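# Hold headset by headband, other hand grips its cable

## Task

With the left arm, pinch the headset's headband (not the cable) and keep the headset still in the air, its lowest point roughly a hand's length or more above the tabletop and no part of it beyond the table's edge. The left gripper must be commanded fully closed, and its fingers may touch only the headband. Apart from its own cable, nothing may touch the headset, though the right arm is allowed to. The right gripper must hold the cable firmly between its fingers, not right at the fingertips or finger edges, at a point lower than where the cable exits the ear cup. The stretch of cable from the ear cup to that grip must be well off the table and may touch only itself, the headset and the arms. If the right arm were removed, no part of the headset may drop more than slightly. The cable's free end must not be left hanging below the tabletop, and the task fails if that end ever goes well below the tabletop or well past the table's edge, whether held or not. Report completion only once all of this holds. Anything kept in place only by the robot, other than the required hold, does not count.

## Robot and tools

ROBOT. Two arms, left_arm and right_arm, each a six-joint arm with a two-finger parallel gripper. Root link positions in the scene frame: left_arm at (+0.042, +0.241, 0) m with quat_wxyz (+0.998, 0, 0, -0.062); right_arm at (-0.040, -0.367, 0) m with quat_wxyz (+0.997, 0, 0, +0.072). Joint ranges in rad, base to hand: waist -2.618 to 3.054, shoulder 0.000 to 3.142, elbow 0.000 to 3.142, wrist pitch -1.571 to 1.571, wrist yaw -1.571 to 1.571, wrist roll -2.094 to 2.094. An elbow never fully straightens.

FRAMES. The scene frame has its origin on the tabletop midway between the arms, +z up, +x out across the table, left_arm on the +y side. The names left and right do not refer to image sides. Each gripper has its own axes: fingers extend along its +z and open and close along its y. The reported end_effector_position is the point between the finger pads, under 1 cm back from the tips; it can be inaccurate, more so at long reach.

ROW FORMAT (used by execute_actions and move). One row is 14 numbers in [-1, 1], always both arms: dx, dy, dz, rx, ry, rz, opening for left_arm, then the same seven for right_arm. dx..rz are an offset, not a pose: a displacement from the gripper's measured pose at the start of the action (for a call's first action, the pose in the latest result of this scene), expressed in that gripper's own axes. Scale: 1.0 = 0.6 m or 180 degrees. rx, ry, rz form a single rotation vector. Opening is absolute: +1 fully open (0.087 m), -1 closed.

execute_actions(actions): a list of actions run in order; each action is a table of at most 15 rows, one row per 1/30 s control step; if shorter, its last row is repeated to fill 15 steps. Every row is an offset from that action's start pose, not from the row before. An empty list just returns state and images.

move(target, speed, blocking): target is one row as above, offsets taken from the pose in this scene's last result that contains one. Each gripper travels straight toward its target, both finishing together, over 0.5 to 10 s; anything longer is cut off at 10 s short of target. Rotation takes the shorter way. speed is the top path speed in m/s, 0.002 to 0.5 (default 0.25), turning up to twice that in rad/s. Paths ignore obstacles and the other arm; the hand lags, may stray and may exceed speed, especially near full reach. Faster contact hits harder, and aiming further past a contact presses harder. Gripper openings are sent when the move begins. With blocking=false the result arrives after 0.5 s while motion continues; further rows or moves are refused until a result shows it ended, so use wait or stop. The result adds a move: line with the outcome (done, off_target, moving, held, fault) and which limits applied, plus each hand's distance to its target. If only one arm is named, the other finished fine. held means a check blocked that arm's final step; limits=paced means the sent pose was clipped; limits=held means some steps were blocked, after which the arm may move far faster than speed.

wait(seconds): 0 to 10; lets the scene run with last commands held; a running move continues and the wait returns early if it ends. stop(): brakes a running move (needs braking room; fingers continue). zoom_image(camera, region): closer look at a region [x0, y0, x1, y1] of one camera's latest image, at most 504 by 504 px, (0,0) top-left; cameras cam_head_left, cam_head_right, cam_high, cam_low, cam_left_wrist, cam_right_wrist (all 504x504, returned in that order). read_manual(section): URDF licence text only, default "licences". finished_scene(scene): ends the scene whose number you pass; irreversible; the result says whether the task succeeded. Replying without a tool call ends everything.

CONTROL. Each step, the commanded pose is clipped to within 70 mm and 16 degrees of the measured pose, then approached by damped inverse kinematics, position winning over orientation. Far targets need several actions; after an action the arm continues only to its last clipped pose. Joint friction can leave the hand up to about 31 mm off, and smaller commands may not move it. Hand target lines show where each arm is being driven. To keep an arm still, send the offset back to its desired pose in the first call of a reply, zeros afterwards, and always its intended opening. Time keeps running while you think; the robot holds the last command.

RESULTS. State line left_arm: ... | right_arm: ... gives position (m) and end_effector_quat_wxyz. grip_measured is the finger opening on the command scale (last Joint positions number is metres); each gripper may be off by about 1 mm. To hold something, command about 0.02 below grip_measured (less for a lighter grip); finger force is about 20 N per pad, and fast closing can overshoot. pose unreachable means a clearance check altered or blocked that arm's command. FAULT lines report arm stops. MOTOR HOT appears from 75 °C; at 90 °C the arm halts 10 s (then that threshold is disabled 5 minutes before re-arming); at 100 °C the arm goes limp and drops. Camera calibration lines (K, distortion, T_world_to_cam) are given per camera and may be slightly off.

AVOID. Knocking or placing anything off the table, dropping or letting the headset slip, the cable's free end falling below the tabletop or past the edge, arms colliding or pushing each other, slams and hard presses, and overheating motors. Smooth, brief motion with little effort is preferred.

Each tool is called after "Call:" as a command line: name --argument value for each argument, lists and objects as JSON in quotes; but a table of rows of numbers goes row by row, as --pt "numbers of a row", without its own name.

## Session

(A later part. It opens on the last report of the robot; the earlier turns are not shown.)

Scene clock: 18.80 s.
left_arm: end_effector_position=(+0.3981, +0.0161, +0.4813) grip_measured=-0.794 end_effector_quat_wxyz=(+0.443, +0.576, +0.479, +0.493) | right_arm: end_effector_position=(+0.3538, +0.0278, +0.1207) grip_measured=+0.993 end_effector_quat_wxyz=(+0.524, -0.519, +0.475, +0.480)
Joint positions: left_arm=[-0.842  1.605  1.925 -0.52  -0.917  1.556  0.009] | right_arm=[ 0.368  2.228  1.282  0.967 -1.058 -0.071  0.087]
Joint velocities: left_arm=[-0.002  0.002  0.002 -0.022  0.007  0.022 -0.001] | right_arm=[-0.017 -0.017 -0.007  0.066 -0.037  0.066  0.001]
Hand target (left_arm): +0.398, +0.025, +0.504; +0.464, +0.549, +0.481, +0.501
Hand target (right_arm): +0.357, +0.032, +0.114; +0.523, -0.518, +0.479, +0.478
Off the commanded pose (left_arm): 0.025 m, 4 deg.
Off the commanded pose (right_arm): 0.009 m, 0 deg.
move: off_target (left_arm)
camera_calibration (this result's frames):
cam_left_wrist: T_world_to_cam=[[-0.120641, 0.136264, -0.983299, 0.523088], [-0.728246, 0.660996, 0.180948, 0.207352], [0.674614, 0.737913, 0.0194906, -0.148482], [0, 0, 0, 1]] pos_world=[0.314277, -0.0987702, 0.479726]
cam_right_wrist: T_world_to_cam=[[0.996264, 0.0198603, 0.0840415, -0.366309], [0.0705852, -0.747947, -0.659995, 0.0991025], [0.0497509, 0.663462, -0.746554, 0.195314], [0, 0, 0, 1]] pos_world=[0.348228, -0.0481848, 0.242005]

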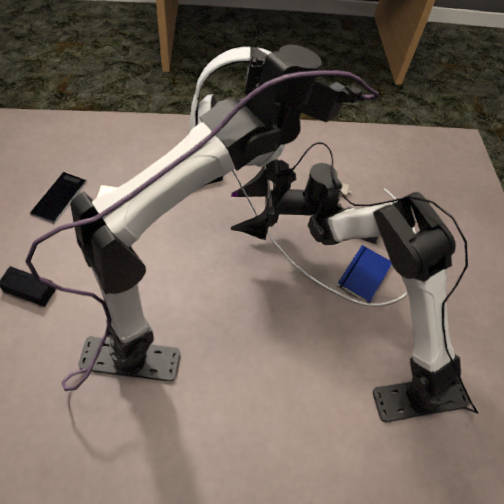

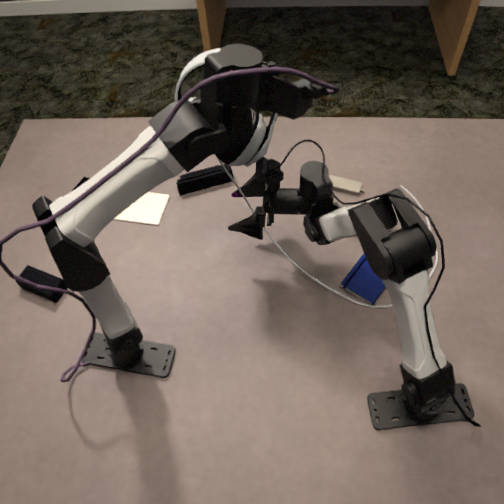

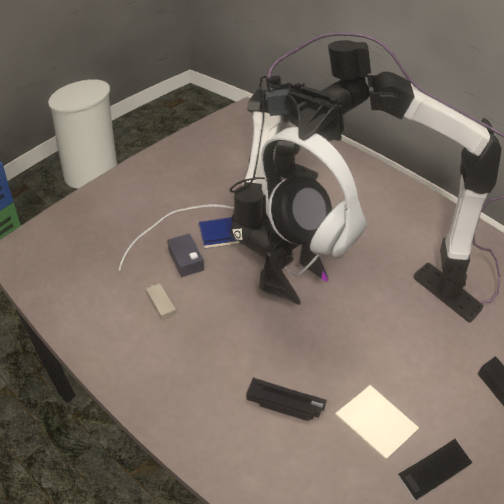

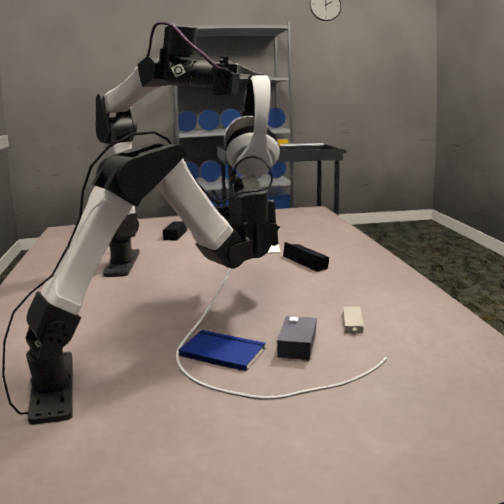

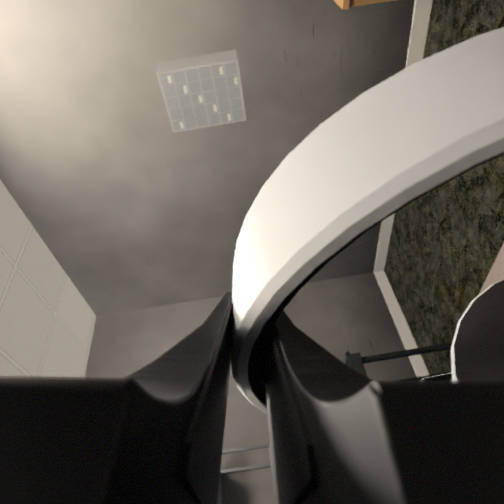

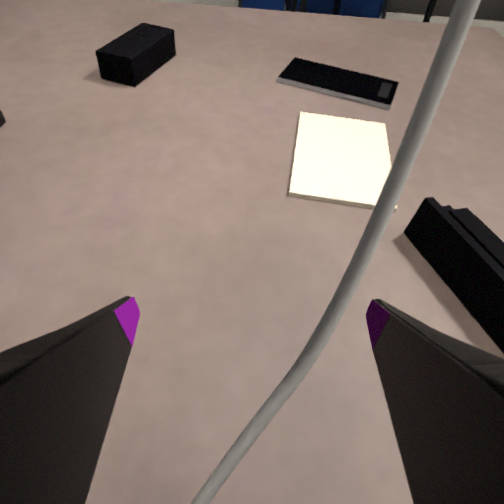

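Call:
move --target '[0,0.04,0,-0.02,0,0,-1,0,0,-0.04,0,0,0,-1]' --speed 0.1

Scene clock: 19.63 s.
left_arm: end_effector_position=(+0.4021, +0.0077, +0.4740) grip_measured=-0.792 end_effector_quat_wxyz=(+0.435, +0.592, +0.468, +0.491) | right_arm: end_effector_position=(+0.3594, +0.0099, +0.1229) grip_measured=-0.993 end_effector_quat_wxyz=(+0.532, -0.519, +0.472, +0.475)
Joint positions: left_arm=[-0.842  1.622  1.925 -0.527 -0.897  1.571  0.009] | right_arm=[ 0.328  2.213  1.254  0.996 -1.09  -0.071  0.   ]
Joint velocities: left_arm=[-0.007  0.002 -0.007  0.037  0.022 -0.066 -0.001] | right_arm=[-0.012 -0.007 -0.022 -0.037  0.051  0.022  0.   ]
Hand target (left_arm): +0.399, +0.015, +0.503; +0.460, +0.562, +0.466, +0.506
Hand target (right_arm): +0.354, +0.004, +0.120; +0.524, -0.519, +0.475, +0.480
Off the commanded pose (left_arm): 0.031 m, 5 deg.
Off the commanded pose (right_arm): 0.009 m, 1 deg.
move: off_target (left_arm)
camera_calibration (this result's frames):
cam_left_wrist: T_world_to_cam=[[-0.133236, 0.170144, -0.97637, 0.519035], [-0.710858, 0.670063, 0.21377, 0.194538], [0.690601, 0.722542, 0.0316715, -0.156916], [0, 0, 0, 1]] pos_world=[0.31581, -0.105285, 0.470154]
cam_right_wrist: T_world_to_cam=[[0.99506, 0.0112542, 0.0986335, -0.372917], [0.0742319, -0.744049, -0.663989, 0.0859328], [0.0659154, 0.668031, -0.741209, 0.202036], [0, 0, 0, 1]] pos_world=[0.351378, -0.0668314, 0.243592]

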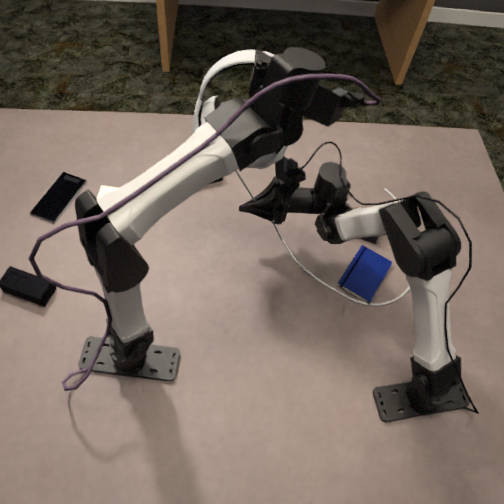

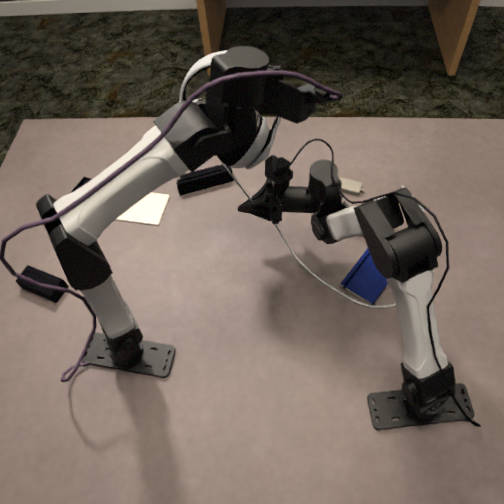

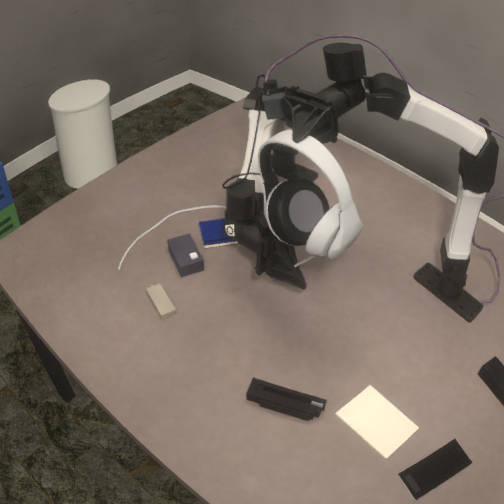

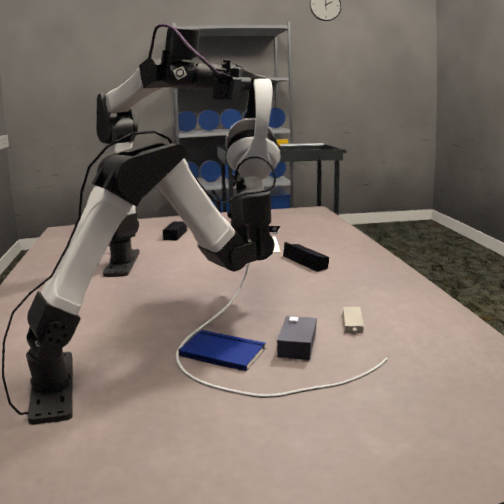

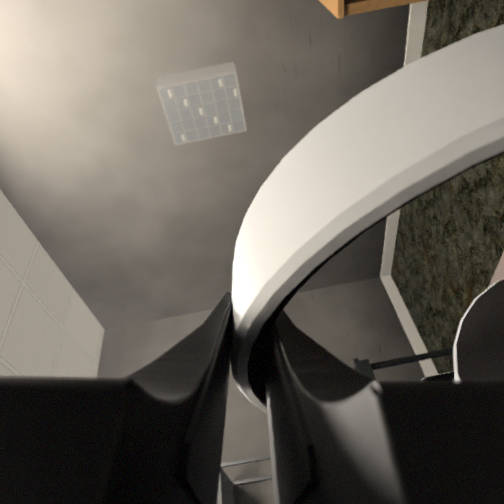

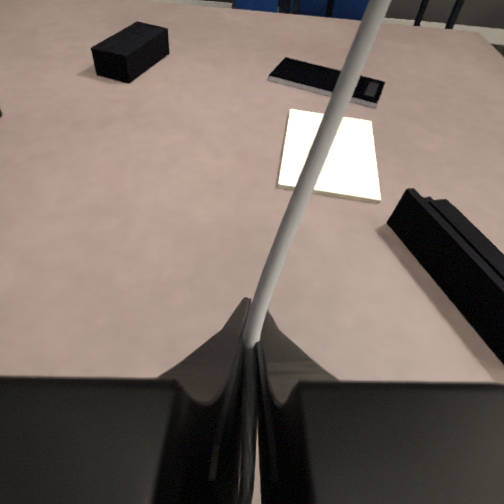

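Call:
move --target '[0,0.04,0,-0.02,0,0,-1,0,0,-0.055,0,0,0,-0.6]' --speed 0.1

Call:
move --target '[0,0.04,0,-0.02,0,0,-1,0,0,0,0,0,0,-1]' --speed 0.1

Scene clock: 20.83 s.
left_arm: end_effector_position=(+0.4053, +0.0016, +0.4707) grip_measured=-0.793 end_effector_quat_wxyz=(+0.425, +0.606, +0.454, +0.496) | right_arm: end_effector_position=(+0.3637, -0.0189, +0.1190) grip_measured=-0.600 end_effector_quat_wxyz=(+0.532, -0.518, +0.474, +0.474)
Joint positions: left_arm=[-0.842  1.635  1.925 -0.524 -0.886  1.608  0.009] | right_arm=[ 0.265  2.197  1.205  1.027 -1.149 -0.07   0.017]
Joint velocities: left_arm=[-0.032  0.007  0.002 -0.037 -0.081  0.051 -0.001] | right_arm=[-0.017 -0.027  0.007  0.007 -0.022  0.007  0.001]
Hand target (left_arm): +0.403, +0.005, +0.496; +0.453, +0.578, +0.454, +0.504
Hand target (right_arm): +0.359, -0.023, +0.122; +0.532, -0.518, +0.472, +0.475
Off the commanded pose (left_arm): 0.027 m, 5 deg.
Off the commanded pose (right_arm): 0.007 m, 0 deg.
move: off_target (left_arm)
camera_calibration (this result's frames):
cam_left_wrist: T_world_to_cam=[[-0.135252, 0.214071, -0.967409, 0.513788], [-0.698885, 0.671488, 0.246298, 0.181495], [0.702329, 0.709421, 0.058791, -0.172059], [0, 0, 0, 1]] pos_world=[0.317176, -0.109797, 0.462457]
cam_right_wrist: T_world_to_cam=[[0.995184, 0.00766799, 0.0977245, -0.376574], [0.0707798, -0.745922, -0.662262, 0.0626352], [0.0678166, 0.665989, -0.742872, 0.217578], [0, 0, 0, 1]] pos_world=[0.355572, -0.095296, 0.239914]

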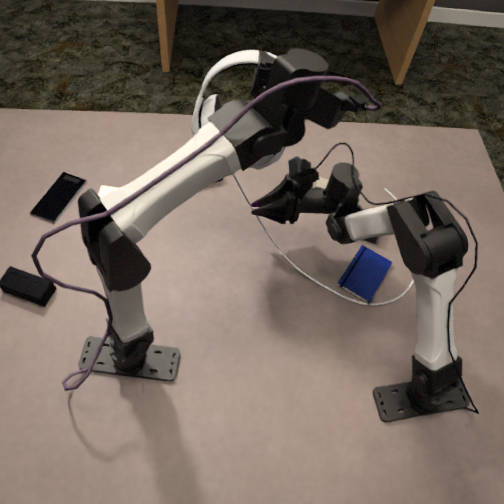

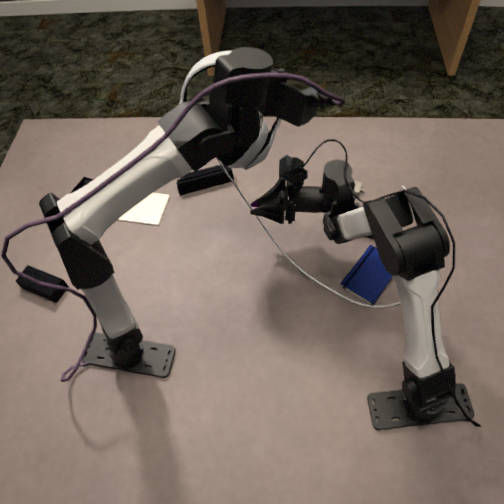

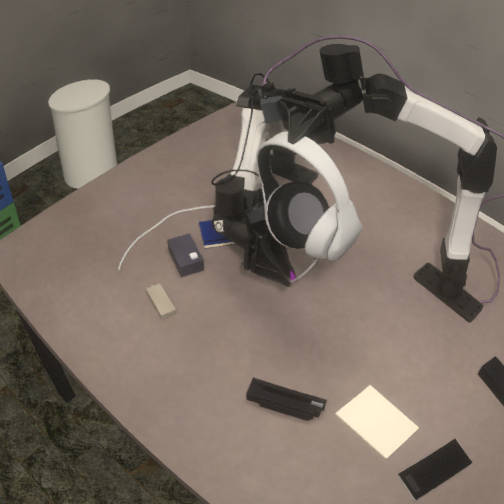

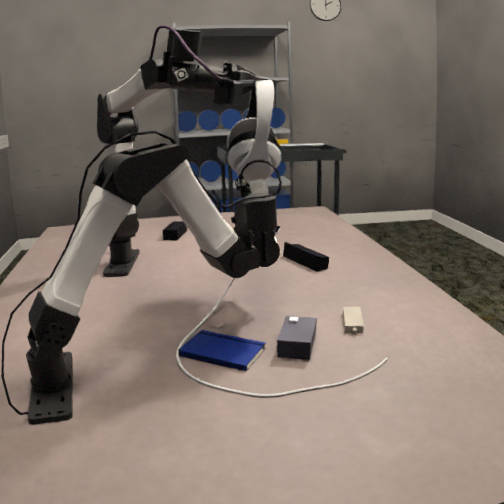

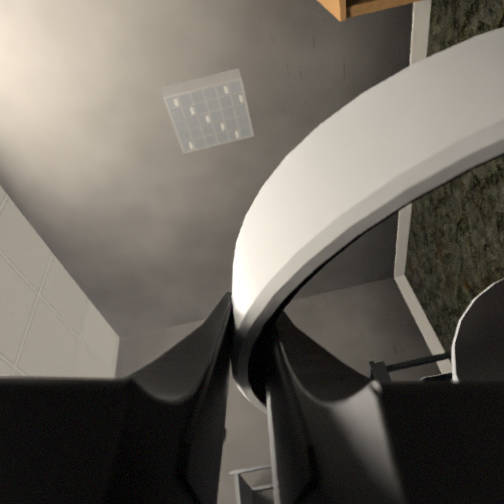

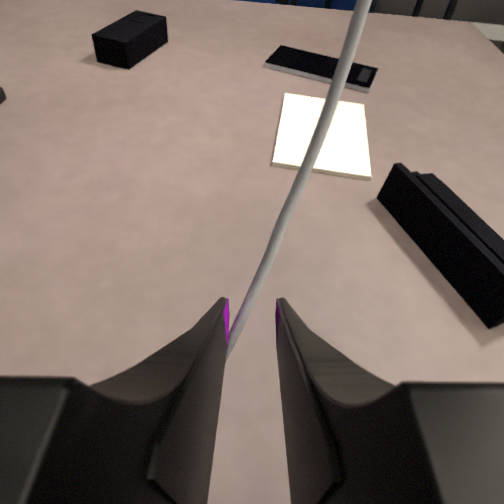

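Scene clock: 21.67 s.
left_arm: end_effector_position=(+0.4086, -0.0050, +0.4660) grip_measured=-0.793 end_effector_quat_wxyz=(+0.415, +0.620, +0.440, +0.499) | right_arm: end_effector_position=(+0.3637, -0.0189, +0.1190) grip_measured=-0.939 end_effector_quat_wxyz=(+0.532, -0.518, +0.474, +0.474)
Joint positions: left_arm=[-0.842  1.649  1.925 -0.523 -0.874  1.639  0.009] | right_arm=[ 0.265  2.197  1.205  1.027 -1.149 -0.07   0.003]
Joint velocities: left_arm=[-0.017 -0.007 -0.002 -0.007 -0.037 -0.022  0.001] | right_arm=[ 0.007 -0.002 -0.002  0.125  0.037  0.066 -0.001]
Hand target (left_arm): +0.406, -0.002, +0.492; +0.443, +0.593, +0.440, +0.509
Hand target (right_arm): +0.364, -0.019, +0.119; +0.532, -0.518, +0.474, +0.474
Off the commanded pose (left_arm): 0.028 m, 5 deg.
Off the commanded pose (right_arm): 0.000 m, 0 deg.
move: off_target (left_arm)
camera_calibration (this result's frames):
cam_left_wrist: T_world_to_cam=[[-0.139068, 0.255301, -0.956808, 0.507994], [-0.685898, 0.67208, 0.27902, 0.168764], [0.714285, 0.695076, 0.0816457, -0.185095], [0, 0, 0, 1]] pos_world=[0.318612, -0.114459, 0.454076]
cam_right_wrist: T_world_to_cam=[[0.995184, 0.00766799, 0.0977245, -0.376574], [0.0707798, -0.745922, -0.662262, 0.0626352], [0.0678166, 0.665989, -0.742872, 0.217578], [0, 0, 0, 1]] pos_world=[0.355572, -0.095296, 0.239914]

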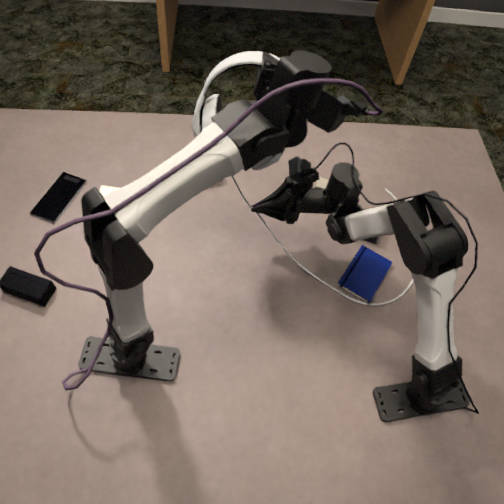

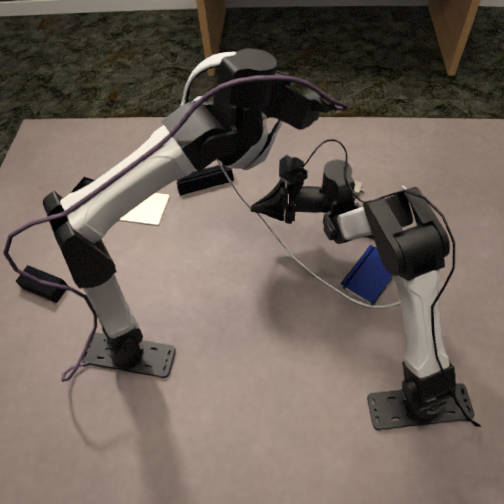

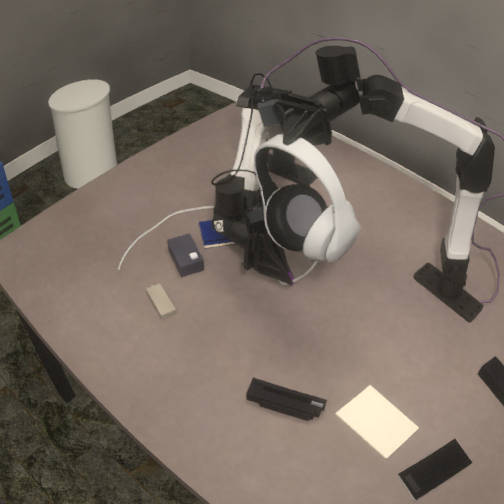

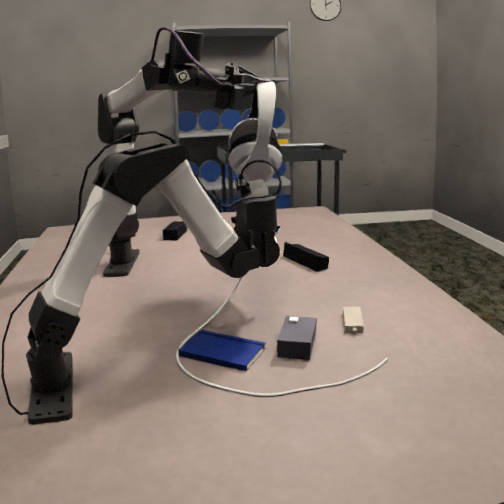

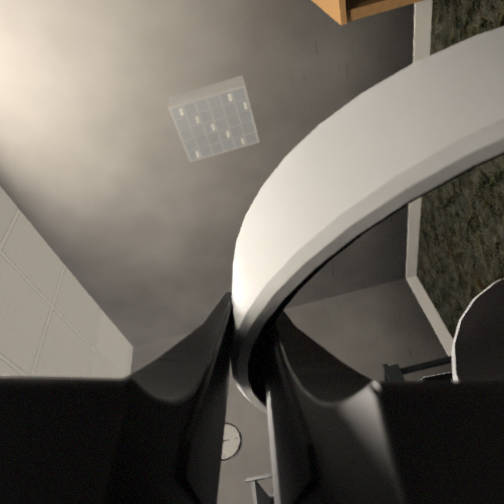

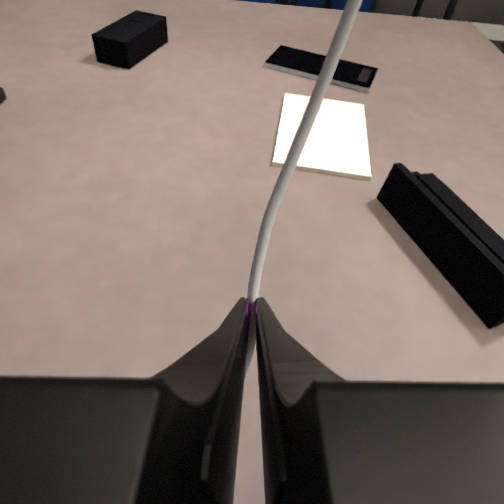

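At the tip; regrip a bit deeper.

Call:
move --target '[0,0.05,0,-0.03,0,0,-1,0.02,0.01,0.03,0,0,0,-0.6]' --speed 0.08

Call:
move --target '[0,0.05,0,-0.03,0,0,-1,0,0,0,0,0,0,-1]' --speed 0.1

Scene clock: 22.77 s.
left_arm: end_effector_position=(+0.4101, -0.0097, +0.4761) grip_measured=-0.793 end_effector_quat_wxyz=(+0.424, +0.620, +0.422, +0.508) | right_arm: end_effector_position=(+0.3578, -0.0051, +0.1212) grip_measured=-0.600 end_effector_quat_wxyz=(+0.536, -0.519, +0.469, +0.473)
Joint positions: left_arm=[-0.842  1.649  1.925 -0.47  -0.859  1.701  0.009] | right_arm=[ 0.299  2.197  1.205  1.04  -1.116 -0.07   0.017]
Joint velocities: left_arm=[-0.022 -0.022  0.007  0.051  0.051  0.022 -0.001] | right_arm=[ 0.002  0.007 -0.002  0.007 -0.037 -0.051  0.001]
Hand target (left_arm): +0.411, -0.012, +0.494; +0.443, +0.600, +0.419, +0.518
Hand target (right_arm): +0.359, -0.001, +0.107; +0.531, -0.518, +0.474, +0.474
Off the commanded pose (left_arm): 0.019 m, 4 deg.
Off the commanded pose (right_arm): 0.015 m, 1 deg.
move: off_target (left_arm, right_arm)
camera_calibration (this result's frames):
cam_left_wrist: T_world_to_cam=[[-0.101254, 0.272617, -0.95678, 0.503727], [-0.678588, 0.684348, 0.266806, 0.173157], [0.727506, 0.676275, 0.115702, -0.205521], [0, 0, 0, 1]] pos_world=[0.318024, -0.116835, 0.459536]
cam_right_wrist: T_world_to_cam=[[0.994018, 0.00776927, 0.108943, -0.371976], [0.0788275, -0.741451, -0.66636, 0.0724281], [0.0755989, 0.670962, -0.737628, 0.207042], [0, 0, 0, 1]] pos_world=[0.348389, -0.0823254, 0.241507]

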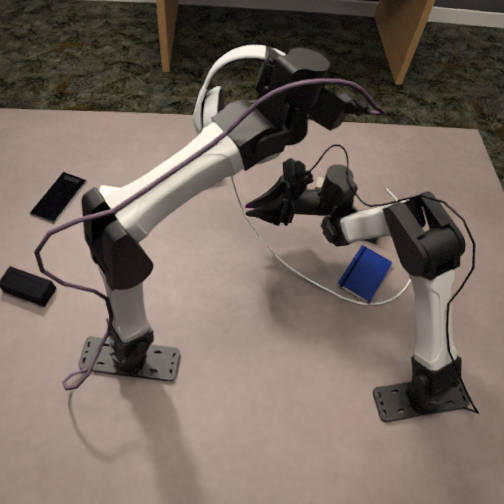

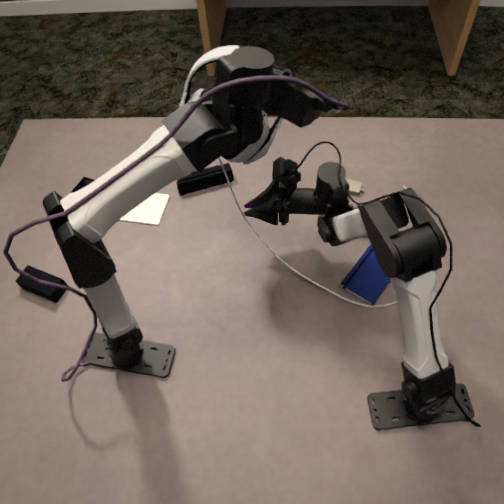

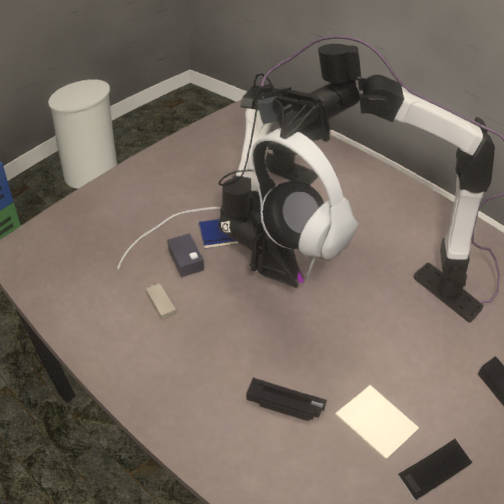

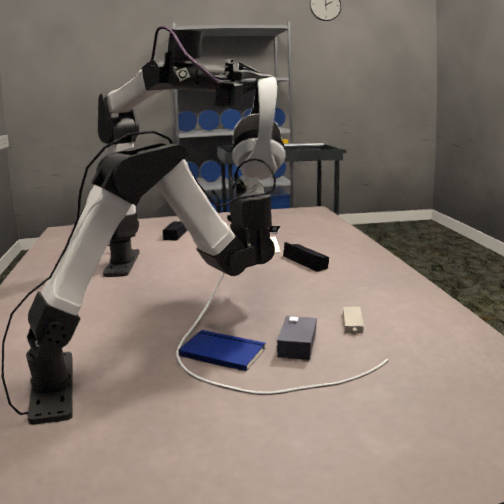

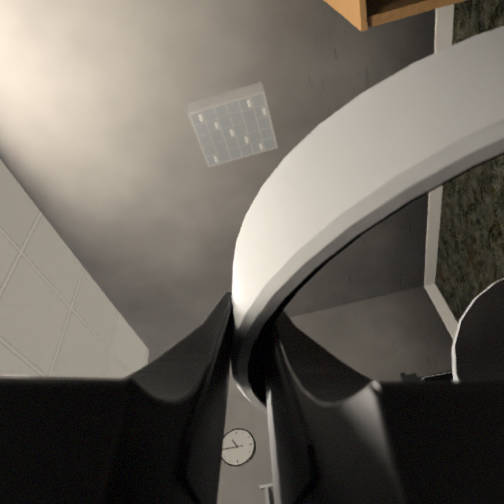

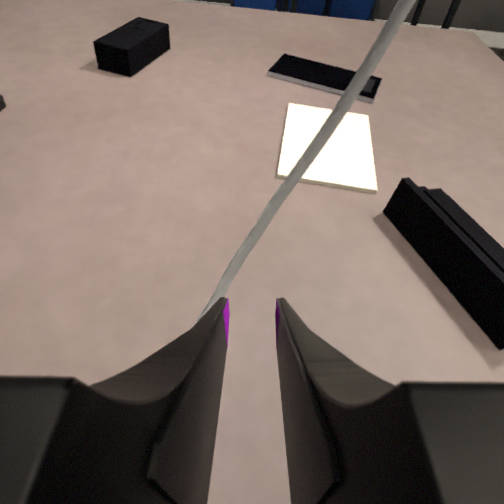

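Scene clock: 23.83 s.
left_arm: end_effector_position=(+0.4141, -0.0185, +0.4801) grip_measured=-0.793 end_effector_quat_wxyz=(+0.426, +0.625, +0.403, +0.515) | right_arm: end_effector_position=(+0.3578, -0.0051, +0.1212) grip_measured=-1.000 end_effector_quat_wxyz=(+0.536, -0.519, +0.469, +0.473)
Joint positions: left_arm=[-0.842  1.662  1.925 -0.421 -0.841  1.759  0.009] | right_arm=[ 0.299  2.197  1.205  1.04  -1.116 -0.07   0.   ]
Joint velocities: left_arm=[-0.007 -0.002 -0.017  0.007 -0.037 -0.037  0.001] | right_arm=[-0.002 -0.012  0.012  0.022 -0.051 -0.022  0.   ]
Hand target (left_arm): +0.411, -0.017, +0.504; +0.451, +0.600, +0.400, +0.525
Hand target (right_arm): +0.358, -0.005, +0.121; +0.536, -0.519, +0.469, +0.473
Off the commanded pose (left_arm): 0.025 m, 4 deg.
Off the commanded pose (right_arm): 0.000 m, 0 deg.
move: off_target (left_arm)
camera_calibration (this result's frames):
cam_left_wrist: T_world_to_cam=[[-0.0718223, 0.300117, -0.951195, 0.496005], [-0.668403, 0.693361, 0.269236, 0.175588], [0.740324, 0.655118, 0.1508, -0.225471], [0, 0, 0, 1]] pos_world=[0.319909, -0.122895, 0.458524]
cam_right_wrist: T_world_to_cam=[[0.994018, 0.00776927, 0.108943, -0.371976], [0.0788275, -0.741451, -0.66636, 0.0724281], [0.0755989, 0.670962, -0.737628, 0.207042], [0, 0, 0, 1]] pos_world=[0.348389, -0.0823254, 0.241507]

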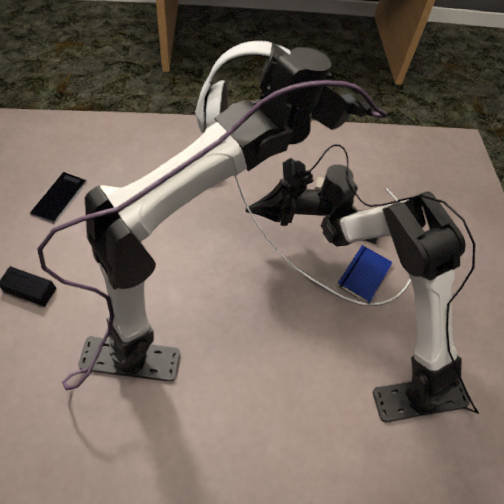

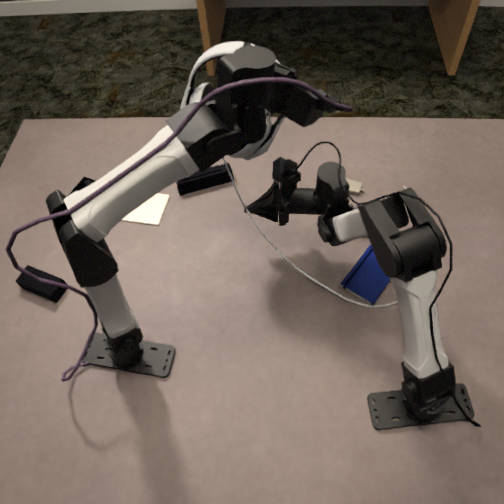

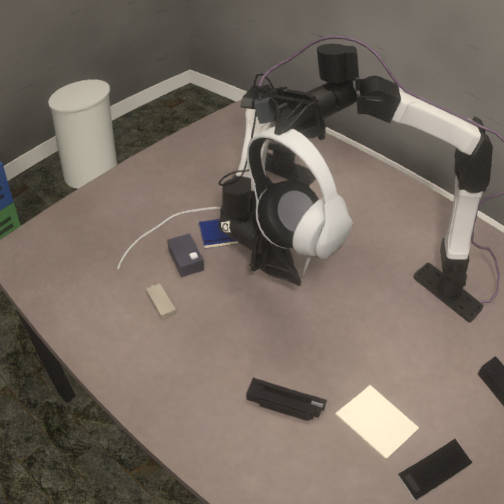

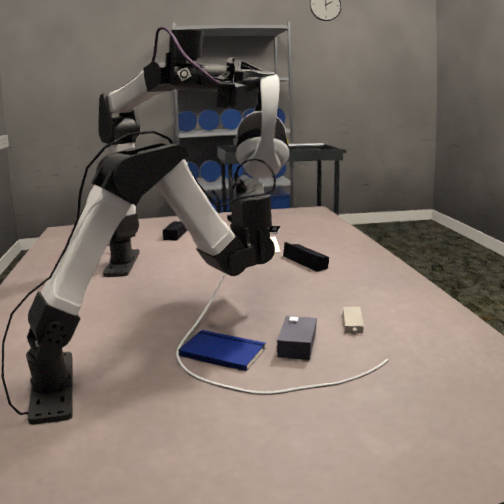

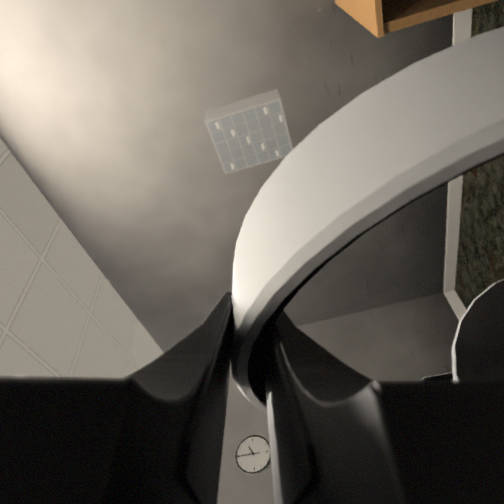

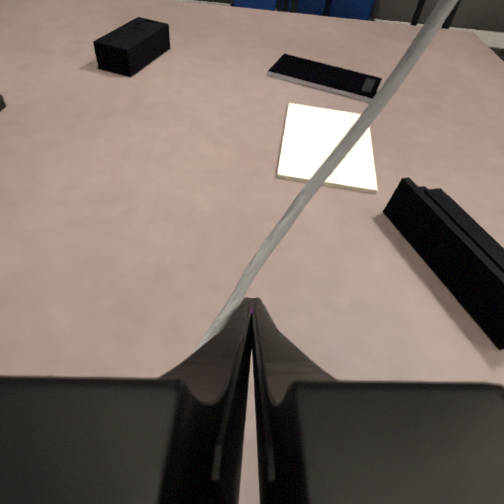

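Call:
move --target '[0.03,0.04,0,-0.02,0,-0.09,-1,0,0.03,-0.08,0,0,0,-1]' --speed 0.1

Call:
move --target '[0,0.04,0,-0.02,0,-0.02,-1,0,0,0.0,0,0,0,0.4]' --speed 0.1

Call:
move --target '[0,0.04,0,-0.02,0,-0.02,-1,0,0,0.09,0,0,0,0.4]' --speed 0.1

Scene clock: 26.23 s.
left_arm: end_effector_position=(+0.4157, -0.0149, +0.4808) grip_measured=-0.794 end_effector_quat_wxyz=(+0.484, +0.582, +0.467, +0.457) | right_arm: end_effector_position=(+0.3437, -0.0476, +0.1143) grip_measured=-1.000 end_effector_quat_wxyz=(+0.535, -0.519, +0.471, +0.472)
Joint positions: left_arm=[-0.829  1.679  1.998 -0.485 -0.808  1.531  0.009] | right_arm=[ 0.22   2.134  1.053  1.13  -1.193 -0.064  0.   ]
Joint velocities: left_arm=[ 0.002 -0.012 -0.002  0.007 -0.066 -0.066 -0.001] | right_arm=[-0.017  0.002  0.012  0.022 -0.037 -0.022  0.   ]
Hand target (left_arm): +0.416, -0.007, +0.507; +0.514, +0.548, +0.472, +0.462
Hand target (right_arm): +0.339, -0.053, +0.118; +0.536, -0.519, +0.469, +0.473
Off the commanded pose (left_arm): 0.028 m, 5 deg.
Off the commanded pose (right_arm): 0.008 m, 0 deg.
move: off_target (left_arm)
camera_calibration (this result's frames):
cam_left_wrist: T_world_to_cam=[[-0.109371, 0.0838251, -0.99046, 0.526952], [-0.665139, 0.734305, 0.135594, 0.237451], [0.738666, 0.673624, -0.0245564, -0.143826], [0, 0, 0, 1]] pos_world=[0.321811, -0.121648, 0.486196]
cam_right_wrist: T_world_to_cam=[[0.994409, 0.00622725, 0.105411, -0.356622], [0.0750772, -0.743671, -0.664316, 0.0384339], [0.0742545, 0.668516, -0.739981, 0.232191], [0, 0, 0, 1]] pos_world=[0.334502, -0.12442, 0.234941]

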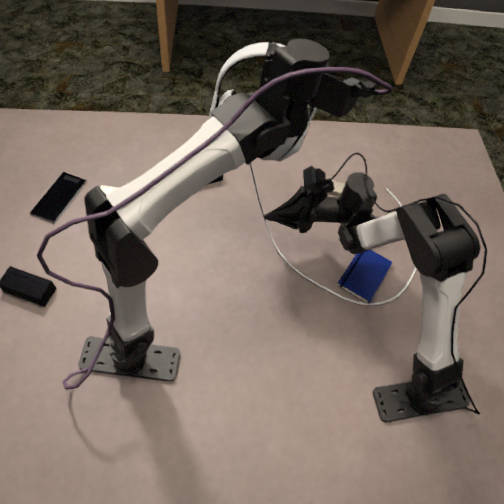

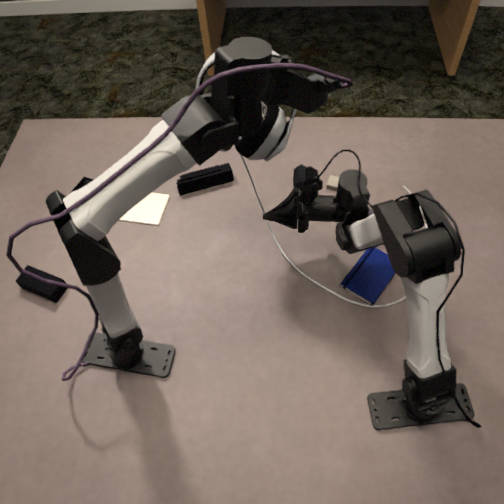

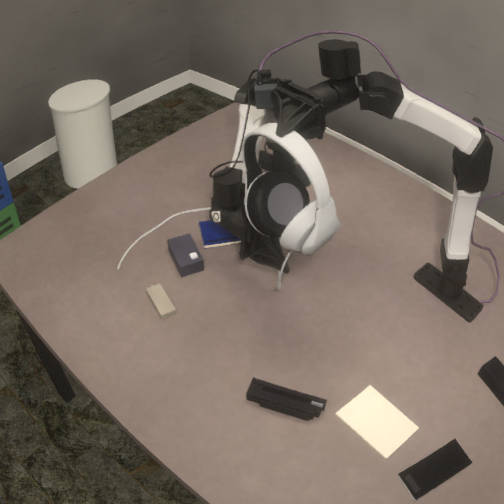

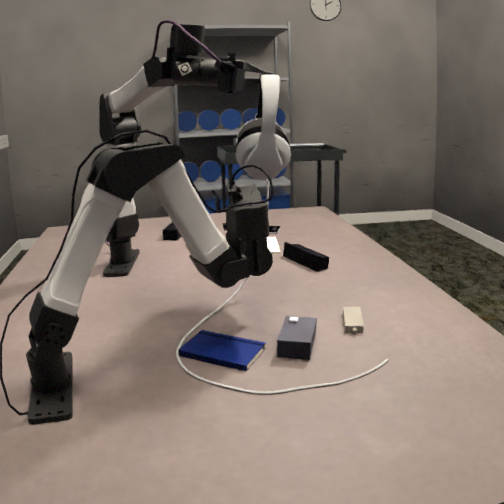

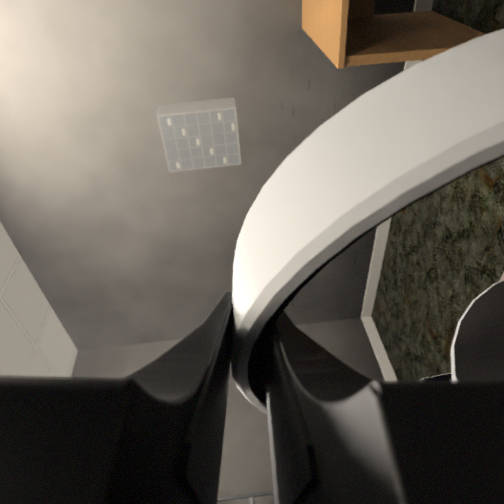

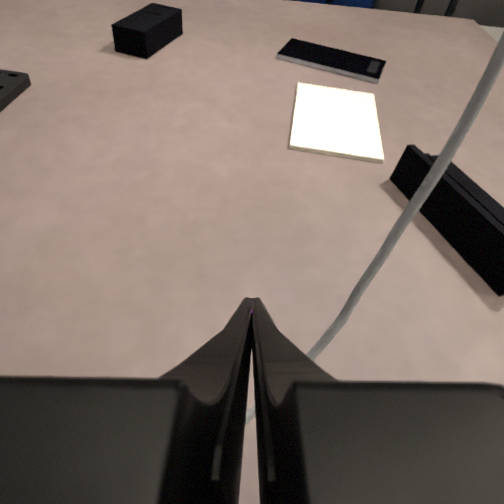

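Scene clock: 26.93 s.
left_arm: end_effector_position=(+0.4178, -0.0185, +0.4698) grip_measured=-0.794 end_effector_quat_wxyz=(+0.472, +0.593, +0.469, +0.453) | right_arm: end_effector_position=(+0.3437, -0.0476, +0.1143) grip_measured=+0.400 end_effector_quat_wxyz=(+0.535, -0.519, +0.471, +0.472)
Joint positions: left_arm=[-0.829  1.692  1.998 -0.516 -0.804  1.513  0.009] | right_arm=[ 0.22   2.134  1.053  1.13  -1.193 -0.064  0.061]
Joint velocities: left_arm=[-0.007  0.002 -0.002  0.081  0.007  0.037 -0.   ] | right_arm=[ 0.012  0.012  0.007  0.051 -0.007 -0.022  0.001]
Hand target (left_arm): +0.415, -0.014, +0.503; +0.515, +0.552, +0.472, +0.455
Hand target (right_arm): +0.344, -0.048, +0.114; +0.535, -0.519, +0.471, +0.472
Off the commanded pose (left_arm): 0.035 m, 7 deg.
Off the commanded pose (right_arm): 0.000 m, 0 deg.
move: off_target (left_arm)
camera_calibration (this result's frames):
cam_left_wrist: T_world_to_cam=[[-0.13714, 0.101189, -0.98537, 0.526042], [-0.659817, 0.732619, 0.167065, 0.225963], [0.738806, 0.673075, -0.0337049, -0.138999], [0, 0, 0, 1]] pos_world=[0.323929, -0.125218, 0.475911]
cam_right_wrist: T_world_to_cam=[[0.994409, 0.00622725, 0.105411, -0.356622], [0.0750772, -0.743671, -0.664316, 0.0384339], [0.0742545, 0.668516, -0.739981, 0.232191], [0, 0, 0, 1]] pos_world=[0.334502, -0.12442, 0.234941]

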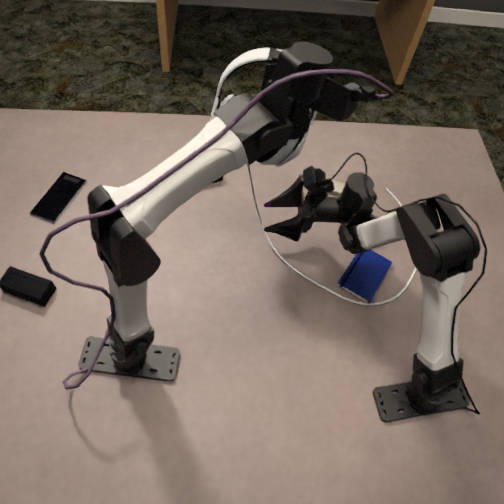

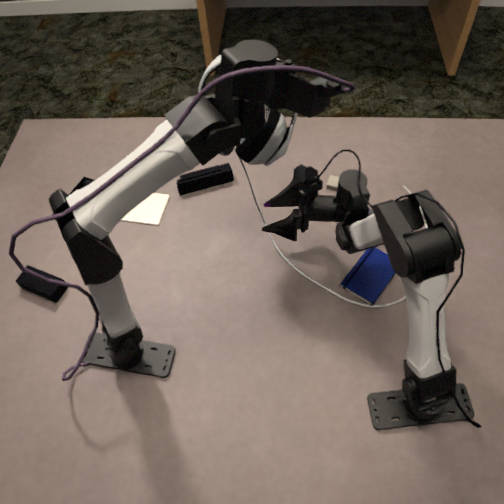

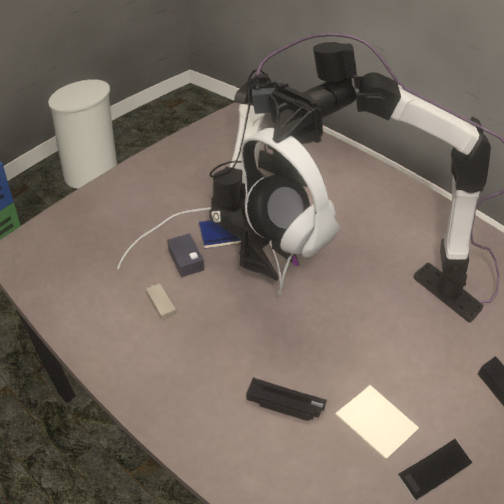

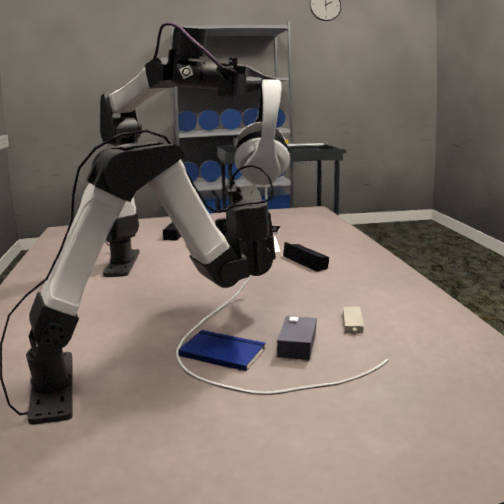

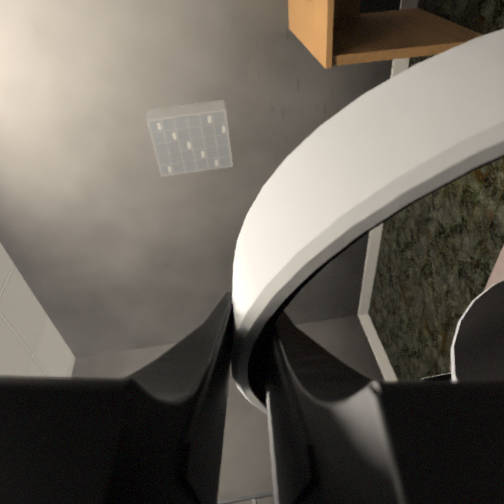

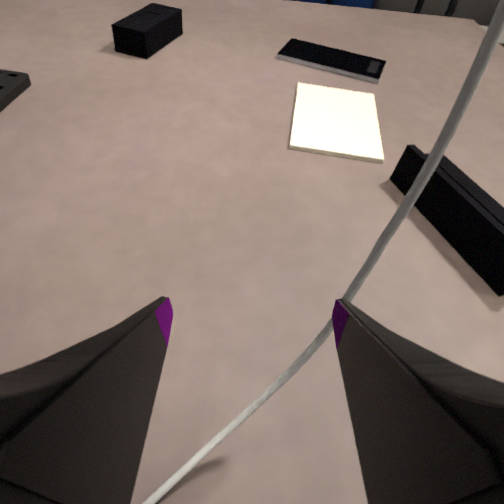

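Scene clock: 27.90 s.
left_arm: end_effector_position=(+0.4195, -0.0210, +0.4599) grip_measured=-0.794 end_effector_quat_wxyz=(+0.460, +0.603, +0.471, +0.450) | right_arm: end_effector_position=(+0.3405, +0.0011, +0.1242) grip_measured=+0.400 end_effector_quat_wxyz=(+0.543, -0.524, +0.459, +0.470)
Joint positions: left_arm=[-0.829  1.704  1.998 -0.543 -0.804  1.5    0.009] | right_arm=[ 0.329  2.162  1.141  1.089 -1.091 -0.078  0.061]
Joint velocities: left_arm=[-0.002 -0.007 -0.007  0.022 -0.037 -0.11   0.   ] | right_arm=[ 0.002 -0.012  0.012 -0.022  0.022 -0.037 -0.001]
Hand target (left_arm): +0.418, -0.019, +0.492; +0.504, +0.563, +0.475, +0.451
Hand target (right_arm): +0.344, +0.006, +0.115; +0.535, -0.519, +0.471, +0.472
Off the commanded pose (left_arm): 0.034 m, 7 deg.
Off the commanded pose (right_arm): 0.011 m, 2 deg.
move: off_target (left_arm, right_arm)
camera_calibration (this result's frames):
cam_left_wrist: T_world_to_cam=[[-0.16154, 0.11949, -0.979606, 0.524802], [-0.656597, 0.728039, 0.197079, 0.215292], [0.73674, 0.675042, -0.0391504, -0.135499], [0, 0, 0, 1]] pos_world=[0.325964, -0.127982, 0.466364]
cam_right_wrist: T_world_to_cam=[[0.991041, 0.0121354, 0.133005, -0.357111], [0.0990756, -0.734627, -0.671198, 0.0740865], [0.0895641, 0.678362, -0.729248, 0.20057], [0, 0, 0, 1]] pos_world=[0.328608, -0.0772996, 0.24349]

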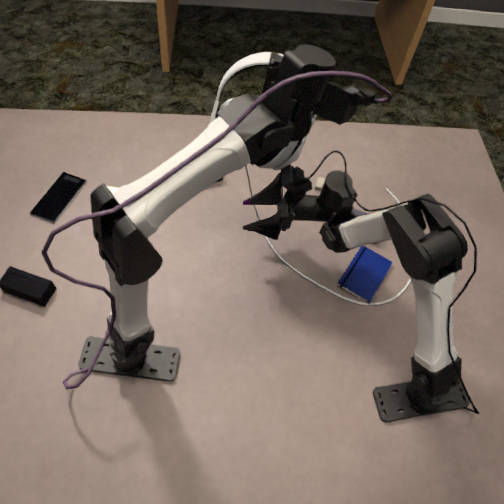

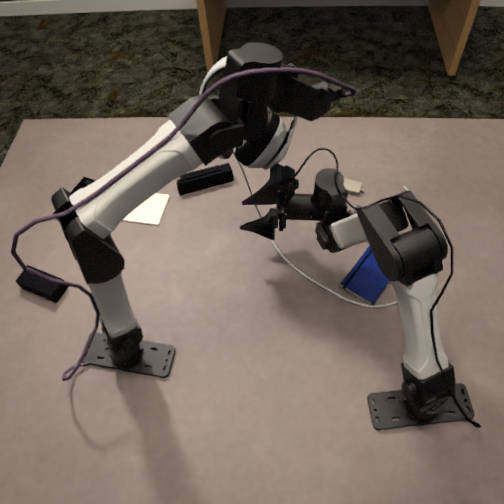

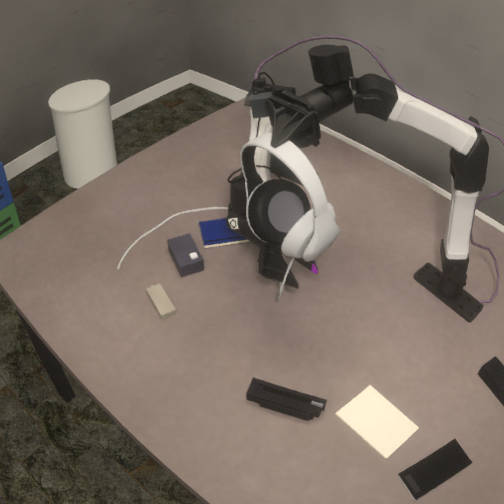

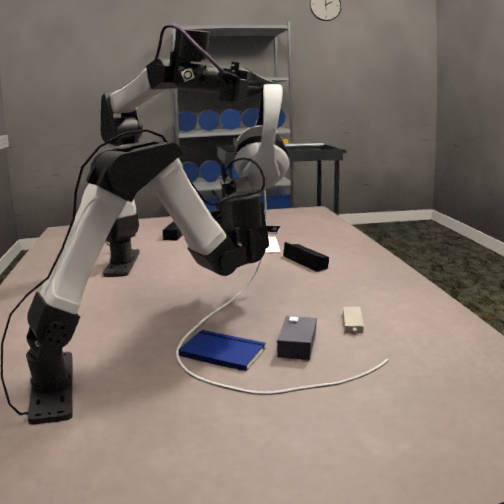

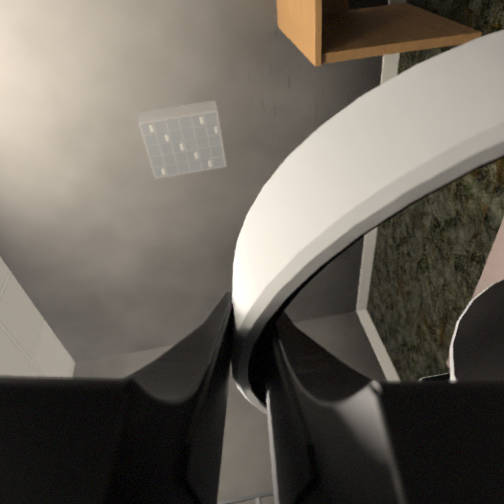

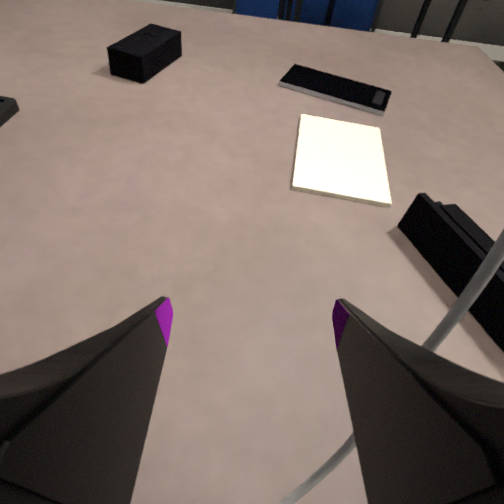

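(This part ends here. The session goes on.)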